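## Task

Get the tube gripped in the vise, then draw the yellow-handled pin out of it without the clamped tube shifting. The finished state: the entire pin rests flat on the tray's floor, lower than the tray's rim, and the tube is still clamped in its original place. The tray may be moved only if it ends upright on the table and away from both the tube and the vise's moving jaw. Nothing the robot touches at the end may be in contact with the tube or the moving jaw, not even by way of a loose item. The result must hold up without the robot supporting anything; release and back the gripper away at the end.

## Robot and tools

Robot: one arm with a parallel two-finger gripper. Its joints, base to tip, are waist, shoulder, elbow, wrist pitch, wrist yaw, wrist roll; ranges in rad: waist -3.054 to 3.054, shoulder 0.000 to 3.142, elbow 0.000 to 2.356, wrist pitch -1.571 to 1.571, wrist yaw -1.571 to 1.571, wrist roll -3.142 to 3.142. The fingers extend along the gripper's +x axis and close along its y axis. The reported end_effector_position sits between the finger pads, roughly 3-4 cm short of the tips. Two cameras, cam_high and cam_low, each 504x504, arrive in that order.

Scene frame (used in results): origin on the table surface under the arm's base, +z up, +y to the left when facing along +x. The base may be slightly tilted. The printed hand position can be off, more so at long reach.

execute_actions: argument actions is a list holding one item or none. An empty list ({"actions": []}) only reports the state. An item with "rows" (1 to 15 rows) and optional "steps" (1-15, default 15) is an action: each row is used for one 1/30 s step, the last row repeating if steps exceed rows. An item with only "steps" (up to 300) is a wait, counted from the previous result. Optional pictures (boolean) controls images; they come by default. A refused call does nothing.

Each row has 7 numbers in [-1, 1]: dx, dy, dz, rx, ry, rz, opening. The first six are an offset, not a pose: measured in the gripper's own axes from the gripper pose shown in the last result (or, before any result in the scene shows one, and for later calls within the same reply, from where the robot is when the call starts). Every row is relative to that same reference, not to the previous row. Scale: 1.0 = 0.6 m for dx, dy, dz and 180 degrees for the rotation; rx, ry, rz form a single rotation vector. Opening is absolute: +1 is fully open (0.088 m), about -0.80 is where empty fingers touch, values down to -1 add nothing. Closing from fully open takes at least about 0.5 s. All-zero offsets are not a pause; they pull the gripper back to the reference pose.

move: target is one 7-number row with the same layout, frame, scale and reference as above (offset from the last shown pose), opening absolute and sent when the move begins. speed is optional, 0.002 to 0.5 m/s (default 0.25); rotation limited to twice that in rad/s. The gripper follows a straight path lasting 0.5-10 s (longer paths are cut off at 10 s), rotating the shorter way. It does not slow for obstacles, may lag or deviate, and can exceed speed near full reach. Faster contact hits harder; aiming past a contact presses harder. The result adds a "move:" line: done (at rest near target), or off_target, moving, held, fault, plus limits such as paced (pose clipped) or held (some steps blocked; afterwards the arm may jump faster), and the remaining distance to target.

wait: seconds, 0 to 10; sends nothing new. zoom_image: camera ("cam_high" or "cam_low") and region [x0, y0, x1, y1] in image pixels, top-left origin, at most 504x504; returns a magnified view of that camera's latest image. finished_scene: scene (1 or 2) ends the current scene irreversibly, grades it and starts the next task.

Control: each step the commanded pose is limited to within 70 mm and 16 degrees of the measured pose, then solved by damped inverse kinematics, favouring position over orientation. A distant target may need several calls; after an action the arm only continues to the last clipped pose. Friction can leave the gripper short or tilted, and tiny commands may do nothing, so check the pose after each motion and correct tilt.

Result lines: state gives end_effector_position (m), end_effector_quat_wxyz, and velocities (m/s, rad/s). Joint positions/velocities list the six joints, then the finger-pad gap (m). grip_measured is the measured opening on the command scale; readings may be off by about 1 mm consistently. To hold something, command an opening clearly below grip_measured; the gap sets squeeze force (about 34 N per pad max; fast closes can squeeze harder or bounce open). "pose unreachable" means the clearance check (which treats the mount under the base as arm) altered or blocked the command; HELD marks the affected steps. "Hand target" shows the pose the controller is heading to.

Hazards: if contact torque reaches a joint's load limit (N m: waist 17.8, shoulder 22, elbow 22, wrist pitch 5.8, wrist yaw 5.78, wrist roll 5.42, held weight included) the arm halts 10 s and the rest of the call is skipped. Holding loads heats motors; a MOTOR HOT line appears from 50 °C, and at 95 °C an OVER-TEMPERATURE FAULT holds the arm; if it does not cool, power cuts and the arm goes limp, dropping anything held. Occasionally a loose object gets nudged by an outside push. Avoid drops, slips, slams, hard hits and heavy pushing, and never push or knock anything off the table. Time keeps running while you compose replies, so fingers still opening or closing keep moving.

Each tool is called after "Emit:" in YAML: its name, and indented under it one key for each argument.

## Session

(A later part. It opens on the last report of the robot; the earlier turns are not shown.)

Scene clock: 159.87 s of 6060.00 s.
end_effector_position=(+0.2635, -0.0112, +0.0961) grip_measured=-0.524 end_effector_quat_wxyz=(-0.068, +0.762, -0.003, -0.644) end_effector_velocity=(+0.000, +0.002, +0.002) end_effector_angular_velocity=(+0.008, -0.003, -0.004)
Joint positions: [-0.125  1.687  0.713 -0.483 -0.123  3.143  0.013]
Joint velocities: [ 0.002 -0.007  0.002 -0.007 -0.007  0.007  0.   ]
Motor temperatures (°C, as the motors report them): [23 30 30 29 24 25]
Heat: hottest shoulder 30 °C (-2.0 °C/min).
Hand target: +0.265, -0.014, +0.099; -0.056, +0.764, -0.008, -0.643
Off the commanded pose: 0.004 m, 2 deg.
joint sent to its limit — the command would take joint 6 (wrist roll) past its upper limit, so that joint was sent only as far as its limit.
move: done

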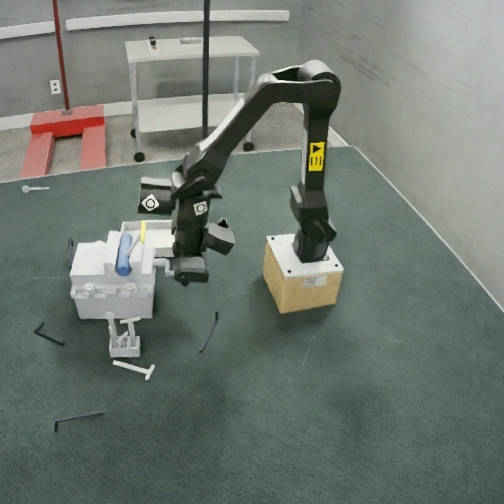

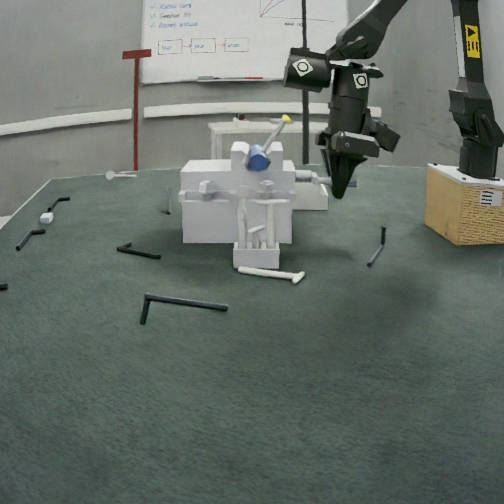

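Emit:
move:
  target: [-0.042,0.017,-0.007,0,0,0,-0.7]
  speed: 0.06

Emit:
move:
  target: [-0.02,0.046,0,0,0,0,-0.7]
  speed: 0.06

Emit:
move:
  target: [0.017,0.044,0.006,0,0,0,-0.7]
  speed: 0.06

Emit:
move:
  target: [0.044,0.017,0.009,0,0,0,-0.7]
  speed: 0.06

Emit:
move:
  target: [0.046,-0.017,0.007,0,0,0,-0.7]
  speed: 0.06

Emit:
move:
  target: [0.017,-0.046,0,0,0,0,-0.7]
  speed: 0.06

Emit:
move:
  target: [-0.015,-0.046,-0.006,0,0,0,-0.7]
  speed: 0.06

Emit:
move:
  target: [-0.042,-0.017,-0.009,0,0,0,-0.7]
  speed: 0.06

Scene clock: 171.43 s of 6060.00 s.
end_effector_position=(+0.2619, -0.0195, +0.1185) grip_measured=-0.524 end_effector_quat_wxyz=(-0.072, +0.761, +0.001, -0.645) end_effector_velocity=(-0.001, -0.002, +0.001) end_effector_angular_velocity=(+0.004, -0.001, +0.010)
Joint positions: [-0.169  1.63   0.762 -0.598 -0.141  3.099  0.013]
Joint velocities: [-0.012 -0.002  0.002 -0.007 -0.007 -0.022 -0.   ]
Motor temperatures (°C, as the motors report them): [23 31 31 28 24 24]
Heat: hottest shoulder 31 °C (-1.0 °C/min).
Hand target: +0.263, -0.024, +0.121; -0.068, +0.762, -0.003, -0.644
Off the commanded pose: 0.005 m, 1 deg.
move: done

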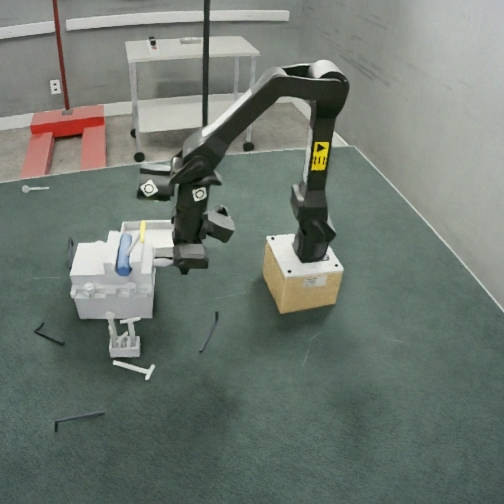

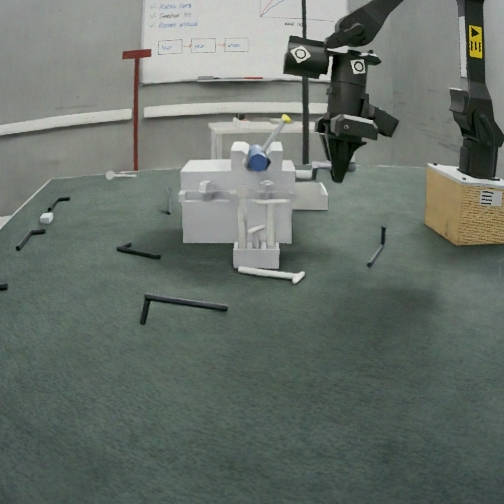

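Scene clock: 172.33 s of 6060.00 s.
end_effector_position=(+0.2572, -0.0441, +0.1292) grip_measured=-0.525 end_effector_quat_wxyz=(-0.079, +0.760, +0.006, -0.645) end_effector_velocity=(-0.002, -0.002, +0.001) end_effector_angular_velocity=(+0.004, -0.002, +0.010)
Joint positions: [-0.28   1.614  0.793 -0.664 -0.166  2.991  0.013]
Joint velocities: [-0.012 -0.007 -0.002 -0.007 -0.007 -0.022 -0.   ]
Motor temperatures (°C, as the motors report them): [23 31 31 28 24 25]
Heat: hottest shoulder 31 °C (-1.0 °C/min).
Hand target: +0.257, -0.048, +0.128; -0.072, +0.761, +0.001, -0.645
Off the commanded pose: 0.004 m, 1 deg.
move: done

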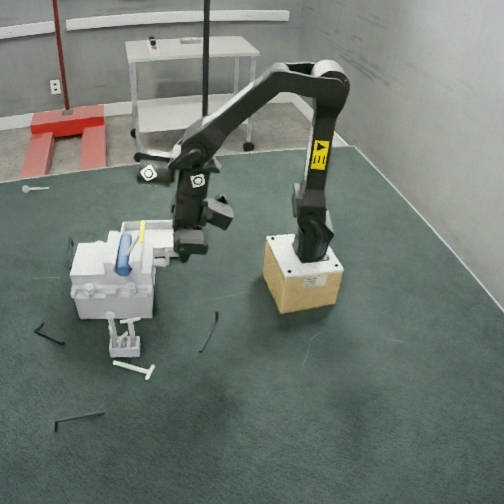

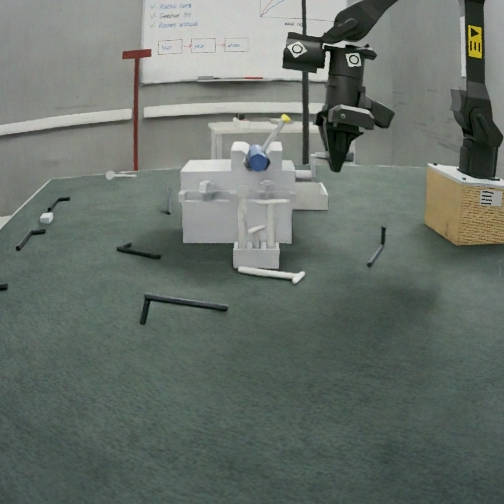

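Scene clock: 173.10 s of 6060.00 s.
end_effector_position=(+0.2540, -0.0692, +0.1199) grip_measured=-0.528 end_effector_quat_wxyz=(-0.079, +0.764, +0.002, -0.641) end_effector_velocity=(-0.002, -0.000, +0.000) end_effector_angular_velocity=(+0.008, +0.003, +0.001)
Joint positions: [-0.378  1.649  0.783 -0.624 -0.172  2.899  0.013]
Joint velocities: [-0.007 -0.002 -0.002 -0.007 -0.007 -0.007 -0.   ]
Motor temperatures (°C, as the motors report them): [23 30 31 28 24 25]
Heat: hottest elbow 31 °C (-1.0 °C/min).
Hand target: +0.253, -0.069, +0.116; -0.078, +0.761, +0.005, -0.644
Off the commanded pose: 0.005 m, 1 deg.
move: done

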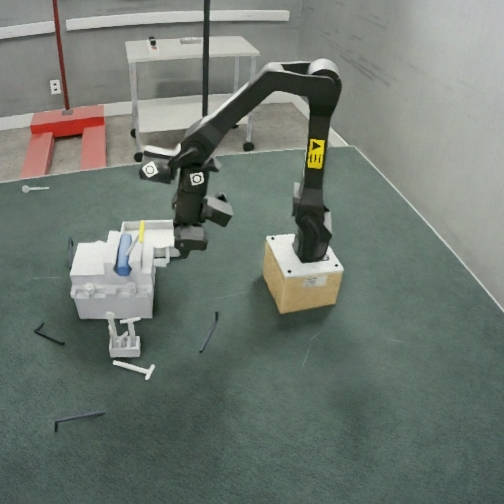

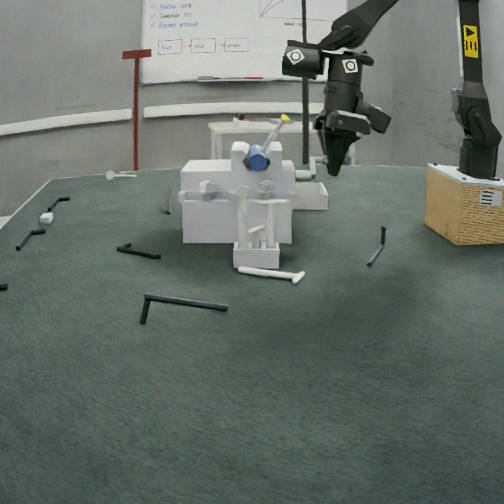

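Scene clock: 173.93 s of 6060.00 s.
end_effector_position=(+0.2525, -0.0782, +0.0954) grip_measured=-0.534 end_effector_quat_wxyz=(-0.080, +0.765, -0.005, -0.639) end_effector_velocity=(-0.001, +0.001, -0.002) end_effector_angular_velocity=(+0.009, +0.000, -0.009)
Joint positions: [-0.408  1.717  0.736 -0.507 -0.166  2.881  0.013]
Joint velocities: [-0.002  0.002 -0.007  0.007 -0.007  0.007 -0.   ]
Motor temperatures (°C, as the motors report them): [23 30 31 28 24 25]
Heat: hottest elbow 31 °C (-1.0 °C/min).
Hand target: +0.252, -0.076, +0.092; -0.079, +0.764, +0.002, -0.641
Off the commanded pose: 0.004 m, 1 deg.
move: done

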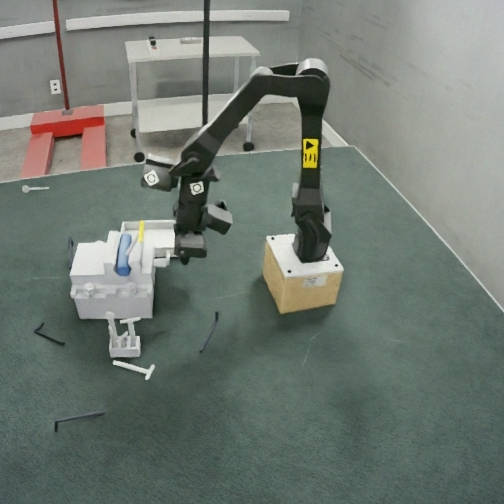

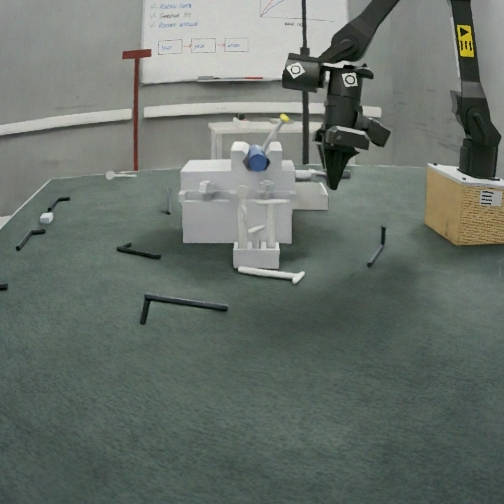

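Scene clock: 174.77 s of 6060.00 s.
end_effector_position=(+0.2545, -0.0673, +0.0722) grip_measured=-0.540 end_effector_quat_wxyz=(-0.083, +0.766, -0.010, -0.638) end_effector_velocity=(-0.002, -0.000, -0.002) end_effector_angular_velocity=(+0.007, -0.001, +0.001)
Joint positions: [-0.362  1.778  0.682 -0.379 -0.159  2.939  0.013]
Joint velocities: [-0.007  0.002 -0.007  0.007 -0.007 -0.007 -0.   ]
Motor temperatures (°C, as the motors report them): [23 30 31 28 24 25]
Heat: hottest elbow 31 °C (-1.0 °C/min).
Hand target: +0.254, -0.065, +0.069; -0.081, +0.765, -0.006, -0.639
Off the commanded pose: 0.004 m, 1 deg.
move: done

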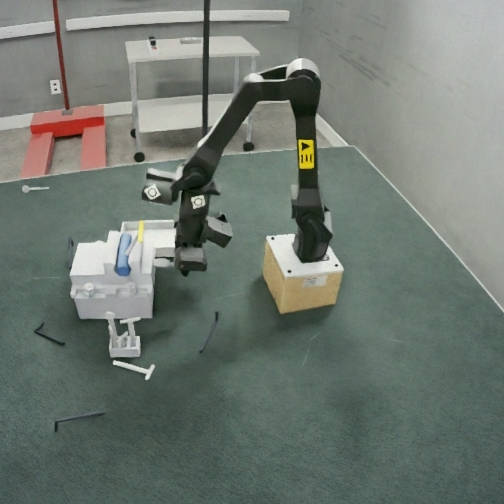

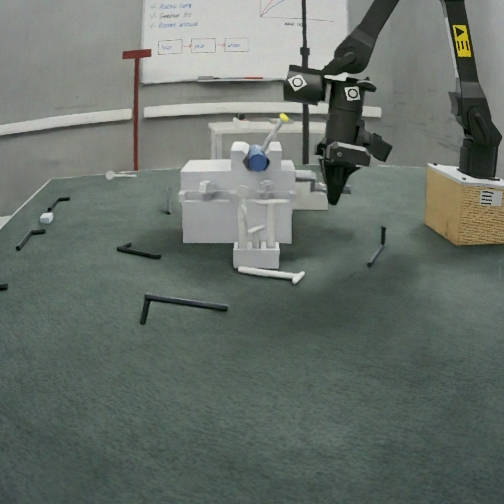

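Scene clock: 175.67 s of 6060.00 s.
end_effector_position=(+0.2593, -0.0435, +0.0645) grip_measured=-0.547 end_effector_quat_wxyz=(-0.083, +0.765, -0.020, -0.638) end_effector_velocity=(-0.005, +0.003, -0.001) end_effector_angular_velocity=(+0.011, +0.019, +0.010)
Joint positions: [-0.254  1.792  0.656 -0.322 -0.134  3.06   0.012]
Joint velocities: [ 0.002 -0.002 -0.002 -0.022 -0.007 -0.007 -0.   ]
Motor temperatures (°C, as the motors report them): [23 30 31 28 24 24]
Heat: hottest elbow 31 °C (-1.0 °C/min).
Hand target: +0.260, -0.039, +0.065; -0.083, +0.765, -0.010, -0.638
Off the commanded pose: 0.004 m, 1 deg.
move: done

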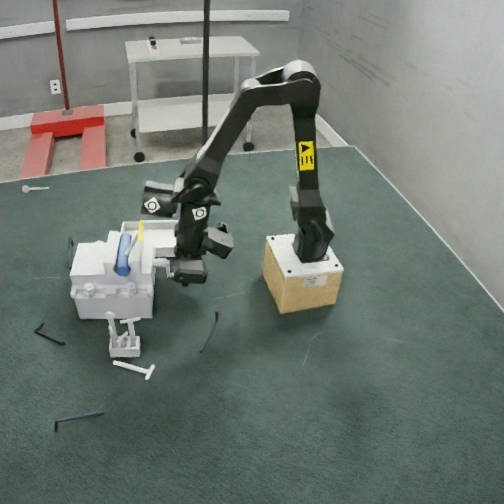

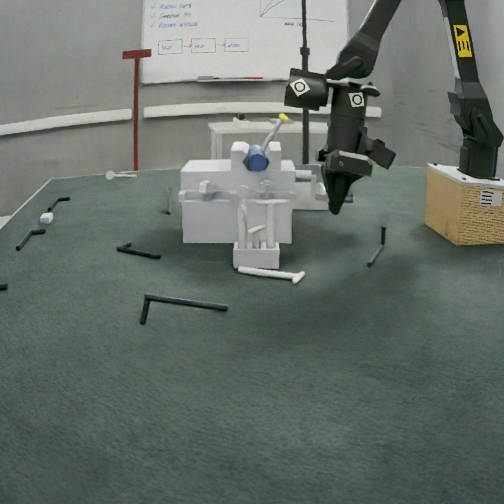

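Scene clock: 176.43 s of 6060.00 s.
end_effector_position=(+0.2621, -0.0220, +0.0725) grip_measured=-0.547 end_effector_quat_wxyz=(-0.087, +0.762, -0.015, -0.642) end_effector_velocity=(+0.003, +0.001, +0.001) end_effector_angular_velocity=(+0.004, -0.014, +0.011)
Joint positions: [-0.172  1.762  0.669 -0.365 -0.134  3.141  0.012]
Joint velocities: [ 0.002 -0.002  0.002  0.007 -0.007 -0.007  0.   ]
Motor temperatures (°C, as the motors report them): [23 30 31 28 24 24]
Heat: hottest elbow 31 °C (-1.0 °C/min).
Hand target: +0.265, -0.018, +0.077; -0.079, +0.765, -0.006, -0.639
Off the commanded pose: 0.007 m, 1 deg.
joint sent to its limit — the command would take joint 6 (wrist roll) past its upper limit, so that joint was sent only as far as its limit.
move: done

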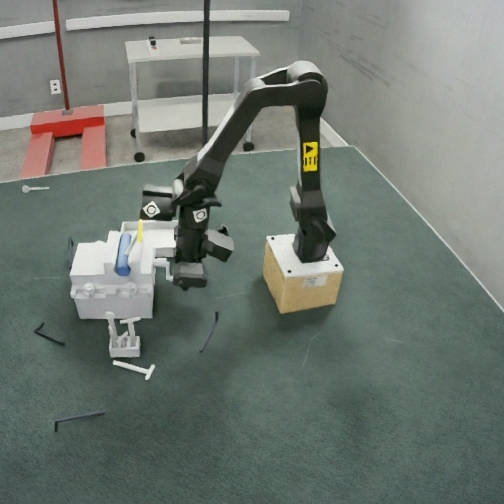

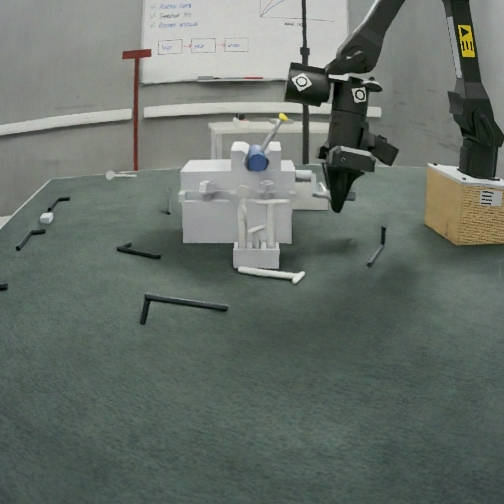

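Scene clock: 177.23 s of 6060.00 s.
end_effector_position=(+0.2636, -0.0117, +0.0966) grip_measured=-0.538 end_effector_quat_wxyz=(-0.095, +0.759, +0.005, -0.644) end_effector_velocity=(+0.000, -0.000, +0.002) end_effector_angular_velocity=(-0.009, -0.002, +0.009)
Joint positions: [-0.156  1.694  0.719 -0.491 -0.173  3.142  0.013]
Joint velocities: [ 0.002 -0.007  0.002 -0.007  0.007 -0.007 -0.   ]
Motor temperatures (°C, as the motors report them): [23 30 31 28 24 24]
Heat: hottest elbow 31 °C (-1.0 °C/min).
Hand target: +0.265, -0.015, +0.099; -0.082, +0.762, -0.002, -0.643
Off the commanded pose: 0.004 m, 3 deg.
joint sent to its limit — the command would take joint 6 (wrist roll) past its upper limit, so that joint was sent only as far as its limit.
move: off_target

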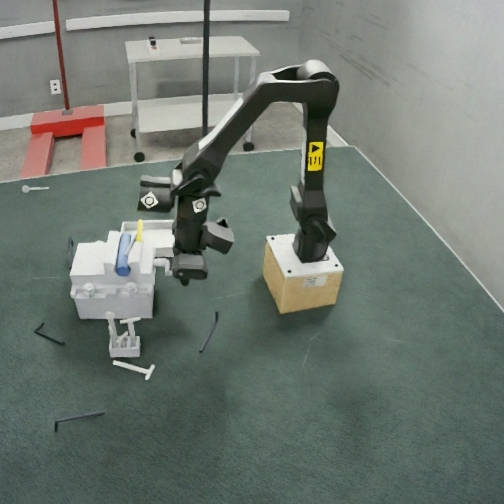

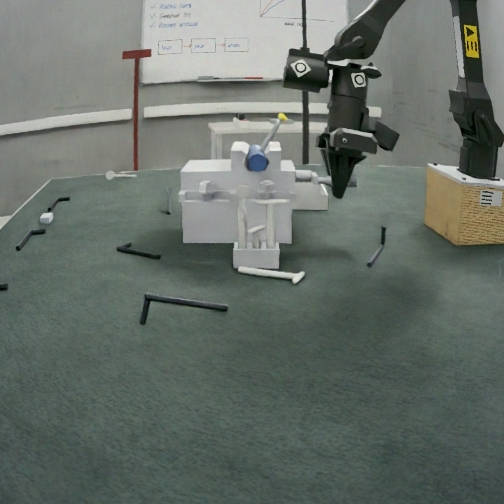

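Emit:
move:
  target: [-0.042,0.012,-0.007,0,0,0.04,-0.7]
  speed: 0.06

Emit:
move:
  target: [-0.02,0.046,0,0,0,0,-0.7]
  speed: 0.06

Emit:
move:
  target: [0.017,0.044,0.006,0,0,0,-0.7]
  speed: 0.06

Emit:
move:
  target: [0.044,0.017,0.009,0,0,0,-0.7]
  speed: 0.06

Emit:
move:
  target: [0.046,-0.017,0.007,0,0,0,-0.7]
  speed: 0.06

Emit:
move:
  target: [0.017,-0.046,0,0,0,0,-0.7]
  speed: 0.06

Emit:
move:
  target: [-0.015,-0.046,-0.006,0,0,0,-0.7]
  speed: 0.06

Emit:
move:
  target: [-0.042,-0.017,-0.009,0,0,0,-0.7]
  speed: 0.06

Scene clock: 189.10 s of 6060.00 s.
end_effector_position=(+0.2618, -0.0200, +0.1196) grip_measured=-0.535 end_effector_quat_wxyz=(-0.061, +0.756, -0.023, -0.651) end_effector_velocity=(-0.005, +0.002, -0.001) end_effector_angular_velocity=(+0.011, +0.021, -0.004)
Joint positions: [-0.139  1.631  0.773 -0.615 -0.085  3.141  0.013]
Joint velocities: [ 0.002 -0.002 -0.002 -0.022 -0.007  0.007 -0.   ]
Motor temperatures (°C, as the motors report them): [23 31 31 27 24 24]
Heat: hottest shoulder 31 °C (+0.0 °C/min).
Hand target: +0.263, -0.023, +0.121; -0.050, +0.758, -0.028, -0.650
Off the commanded pose: 0.003 m, 2 deg.
joint sent to its limit — the command would take joint 6 (wrist roll) past its upper limit, so that joint was sent only as far as its limit.
move: done

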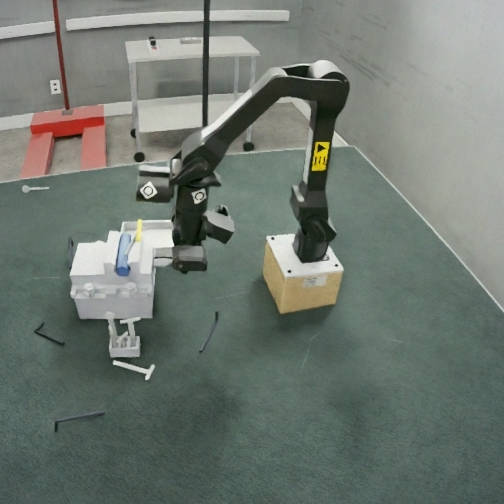

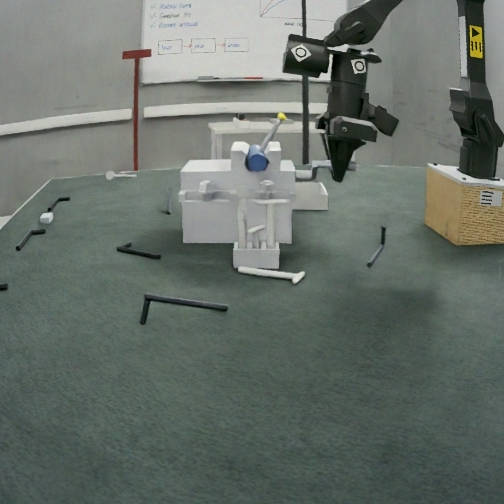

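Scene clock: 189.93 s of 6060.00 s.
end_effector_position=(+0.2574, -0.0450, +0.1297) grip_measured=-0.535 end_effector_quat_wxyz=(-0.065, +0.757, -0.020, -0.650) end_effector_velocity=(-0.005, +0.002, -0.001) end_effector_angular_velocity=(+0.009, +0.018, +0.020)
Joint positions: [-0.249  1.611  0.798 -0.668 -0.105  3.034  0.013]
Joint velocities: [-0.002 -0.002 -0.002 -0.022 -0.007 -0.022 -0.   ]
Motor temperatures (°C, as the motors report them): [23 31 31 27 24 24]
Heat: hottest shoulder 31 °C (+0.0 °C/min).
Hand target: +0.257, -0.048, +0.130; -0.060, +0.757, -0.023, -0.650
Off the commanded pose: 0.003 m, 1 deg.
move: done

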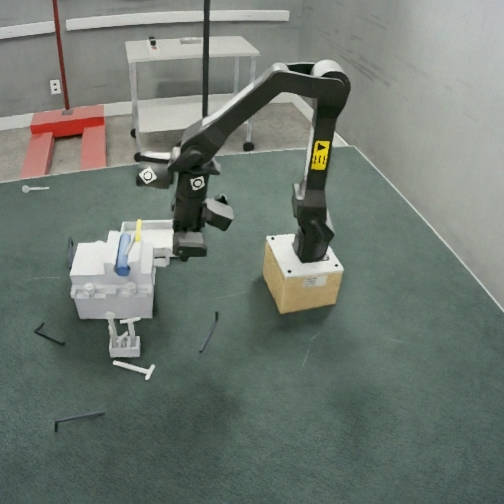

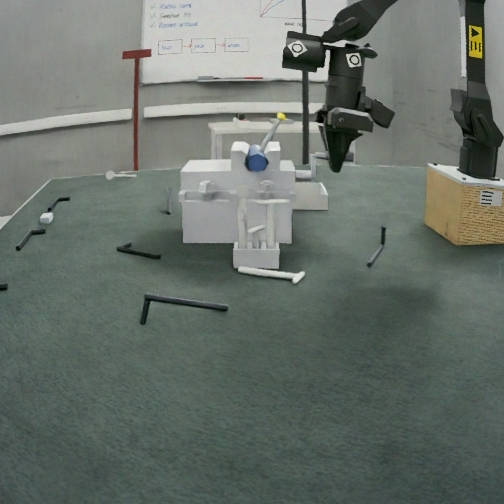

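Scene clock: 190.70 s of 6060.00 s.
end_effector_position=(+0.2544, -0.0679, +0.1208) grip_measured=-0.537 end_effector_quat_wxyz=(-0.068, +0.760, -0.019, -0.646) end_effector_velocity=(-0.001, -0.001, -0.001) end_effector_angular_velocity=(+0.005, -0.005, +0.001)
Joint positions: [-0.344  1.642  0.785 -0.628 -0.12   2.945  0.013]
Joint velocities: [-0.007 -0.002 -0.007  0.007 -0.007 -0.007 -0.001]
Motor temperatures (°C, as the motors report them): [23 31 31 27 24 24]
Heat: hottest shoulder 31 °C (+0.0 °C/min).
Hand target: +0.252, -0.070, +0.117; -0.064, +0.757, -0.020, -0.650
Off the commanded pose: 0.005 m, 1 deg.
move: done

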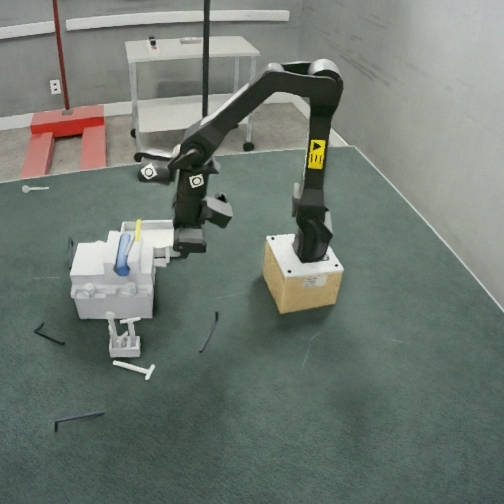

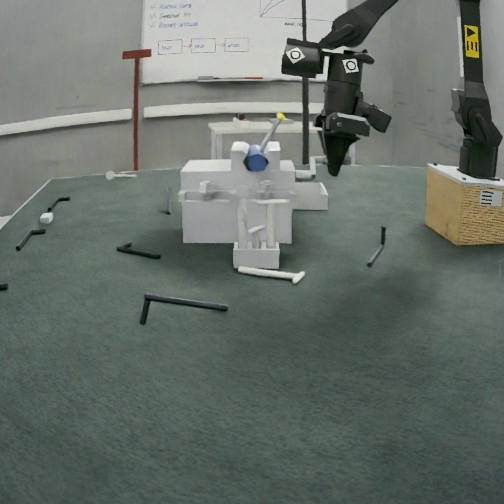

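Scene clock: 191.50 s of 6060.00 s.
end_effector_position=(+0.2527, -0.0776, +0.0969) grip_measured=-0.543 end_effector_quat_wxyz=(-0.070, +0.761, -0.026, -0.644) end_effector_velocity=(-0.002, +0.004, -0.002) end_effector_angular_velocity=(+0.025, +0.008, +0.008)
Joint positions: [-0.378  1.707  0.737 -0.511 -0.117  2.923  0.012]
Joint velocities: [-0.002  0.007 -0.002 -0.007 -0.022 -0.007 -0.   ]
Motor temperatures (°C, as the motors report them): [23 31 31 27 24 24]
Heat: hottest shoulder 31 °C (+0.0 °C/min).
Hand target: +0.252, -0.076, +0.093; -0.068, +0.760, -0.019, -0.646
Off the commanded pose: 0.004 m, 1 deg.
move: done

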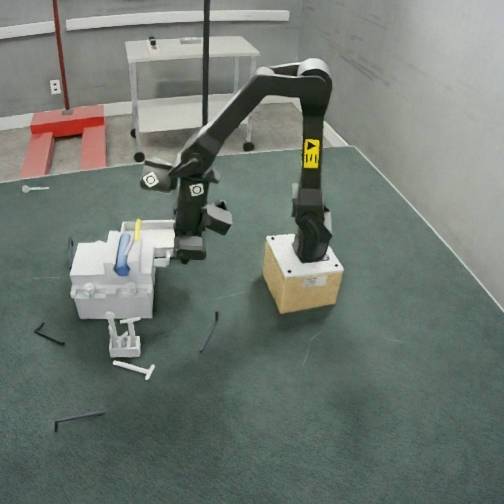

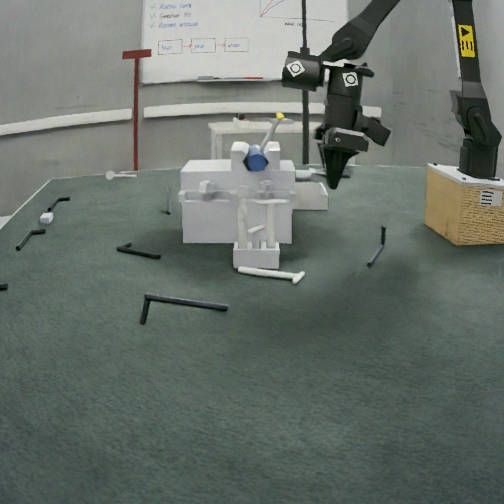

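Scene clock: 192.33 s of 6060.00 s.
end_effector_position=(+0.2546, -0.0675, +0.0730) grip_measured=-0.547 end_effector_quat_wxyz=(-0.071, +0.762, -0.030, -0.643) end_effector_velocity=(-0.002, +0.002, -0.000) end_effector_angular_velocity=(+0.010, +0.005, -0.004)
Joint positions: [-0.334  1.772  0.684 -0.385 -0.11   2.975  0.012]
Joint velocities: [ 0.002 -0.002 -0.002 -0.007 -0.007  0.007 -0.   ]
Motor temperatures (°C, as the motors report them): [23 31 31 27 24 24]
Heat: hottest shoulder 31 °C (+0.0 °C/min).
Hand target: +0.254, -0.066, +0.070; -0.070, +0.761, -0.026, -0.644
Off the commanded pose: 0.004 m, 1 deg.
move: done

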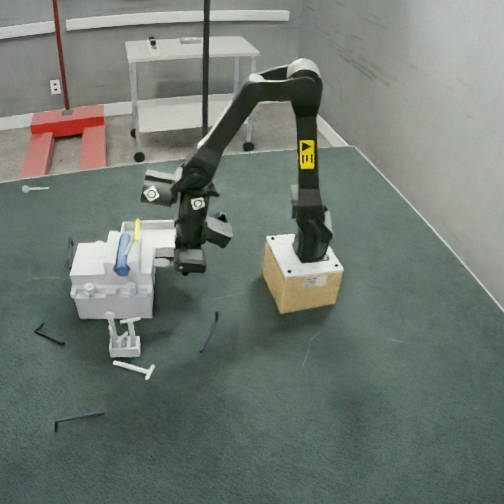

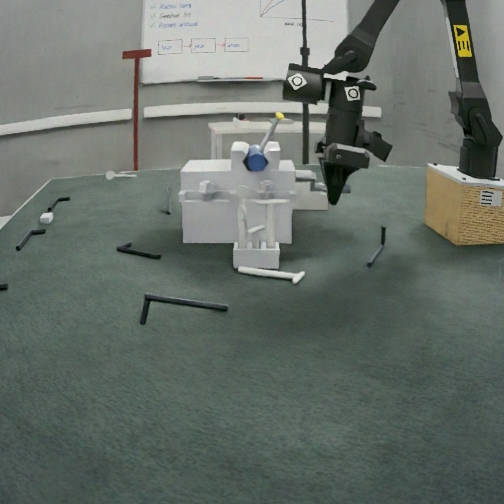

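Scene clock: 193.20 s of 6060.00 s.
end_effector_position=(+0.2593, -0.0432, +0.0643) grip_measured=-0.549 end_effector_quat_wxyz=(-0.069, +0.761, -0.036, -0.644) end_effector_velocity=(-0.002, +0.001, -0.000) end_effector_angular_velocity=(+0.008, +0.005, +0.006)
Joint positions: [-0.226  1.793  0.663 -0.333 -0.087  3.087  0.012]
Joint velocities: [-0.002 -0.002 -0.002 -0.007 -0.007 -0.007 -0.   ]
Motor temperatures (°C, as the motors report them): [23 31 31 27 24 24]
Heat: hottest shoulder 31 °C (+0.0 °C/min).
Hand target: +0.260, -0.040, +0.065; -0.072, +0.762, -0.030, -0.643
Off the commanded pose: 0.004 m, 1 deg.
move: done

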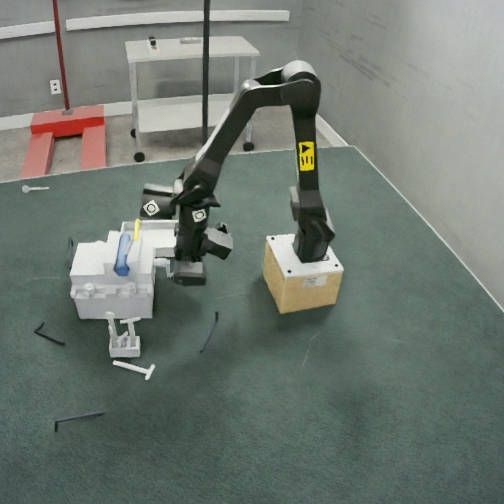

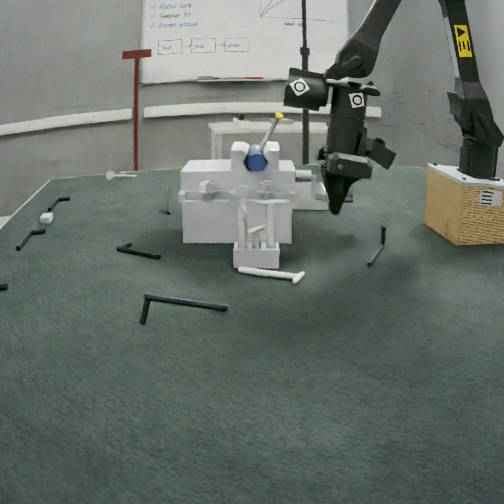

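Scene clock: 194.00 s of 6060.00 s.
end_effector_position=(+0.2619, -0.0233, +0.0710) grip_measured=-0.543 end_effector_quat_wxyz=(-0.070, +0.757, -0.024, -0.649) end_effector_velocity=(+0.001, +0.000, +0.000) end_effector_angular_velocity=(+0.005, -0.009, +0.006)
Joint positions: [-0.155  1.774  0.681 -0.378 -0.097  3.143  0.012]
Joint velocities: [-0.002 -0.002 -0.002  0.007 -0.007 -0.007  0.   ]
Motor temperatures (°C, as the motors report them): [23 31 31 27 24 24]
Heat: hottest shoulder 31 °C (+0.0 °C/min).
Hand target: +0.265, -0.017, +0.075; -0.062, +0.761, -0.011, -0.645
Off the commanded pose: 0.009 m, 2 deg.
joint sent to its limit — the command would take joint 6 (wrist roll) past its upper limit, so that joint was sent only as far as its limit.
move: off_target

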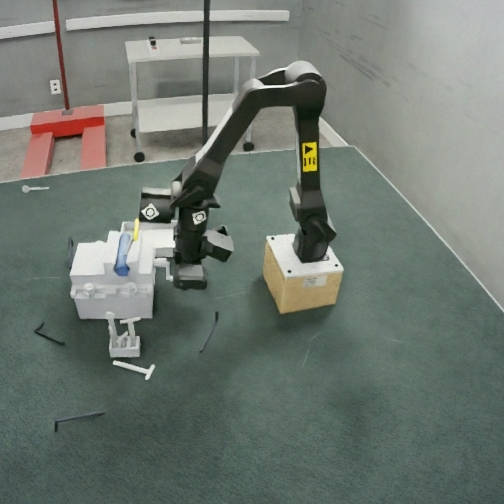

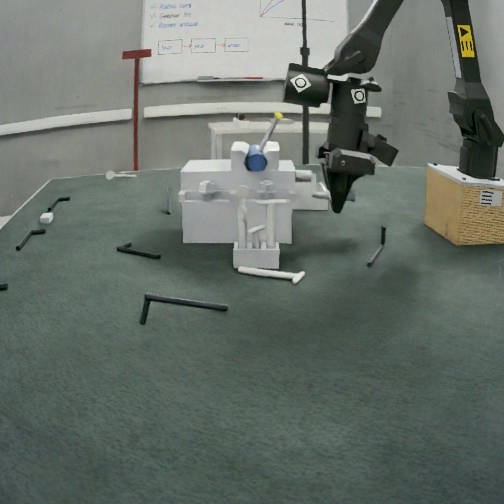

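Scene clock: 194.80 s of 6060.00 s.
end_effector_position=(+0.2638, -0.0114, +0.0946) grip_measured=-0.532 end_effector_quat_wxyz=(-0.079, +0.754, -0.001, -0.652) end_effector_velocity=(-0.003, +0.001, +0.002) end_effector_angular_velocity=(+0.008, +0.010, +0.006)
Joint positions: [-0.136  1.708  0.73  -0.502 -0.141  3.143  0.013]
Joint velocities: [-0.002 -0.007  0.002 -0.022 -0.007 -0.007 -0.   ]
Motor temperatures (°C, as the motors report them): [23 31 31 27 24 24]
Heat: hottest shoulder 31 °C (+0.0 °C/min).
Hand target: +0.265, -0.015, +0.098; -0.066, +0.757, -0.008, -0.650
Off the commanded pose: 0.005 m, 3 deg.
joint sent to its limit — the command would take joint 6 (wrist roll) past its upper limit, so that joint was sent only as far as its limit.
move: off_target

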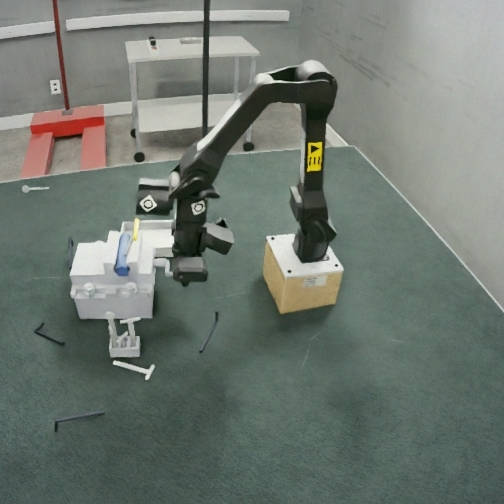

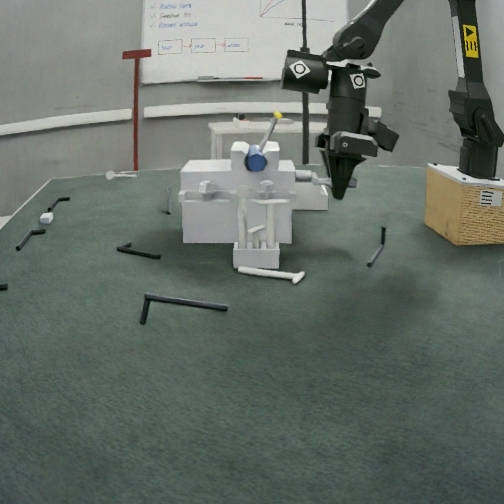

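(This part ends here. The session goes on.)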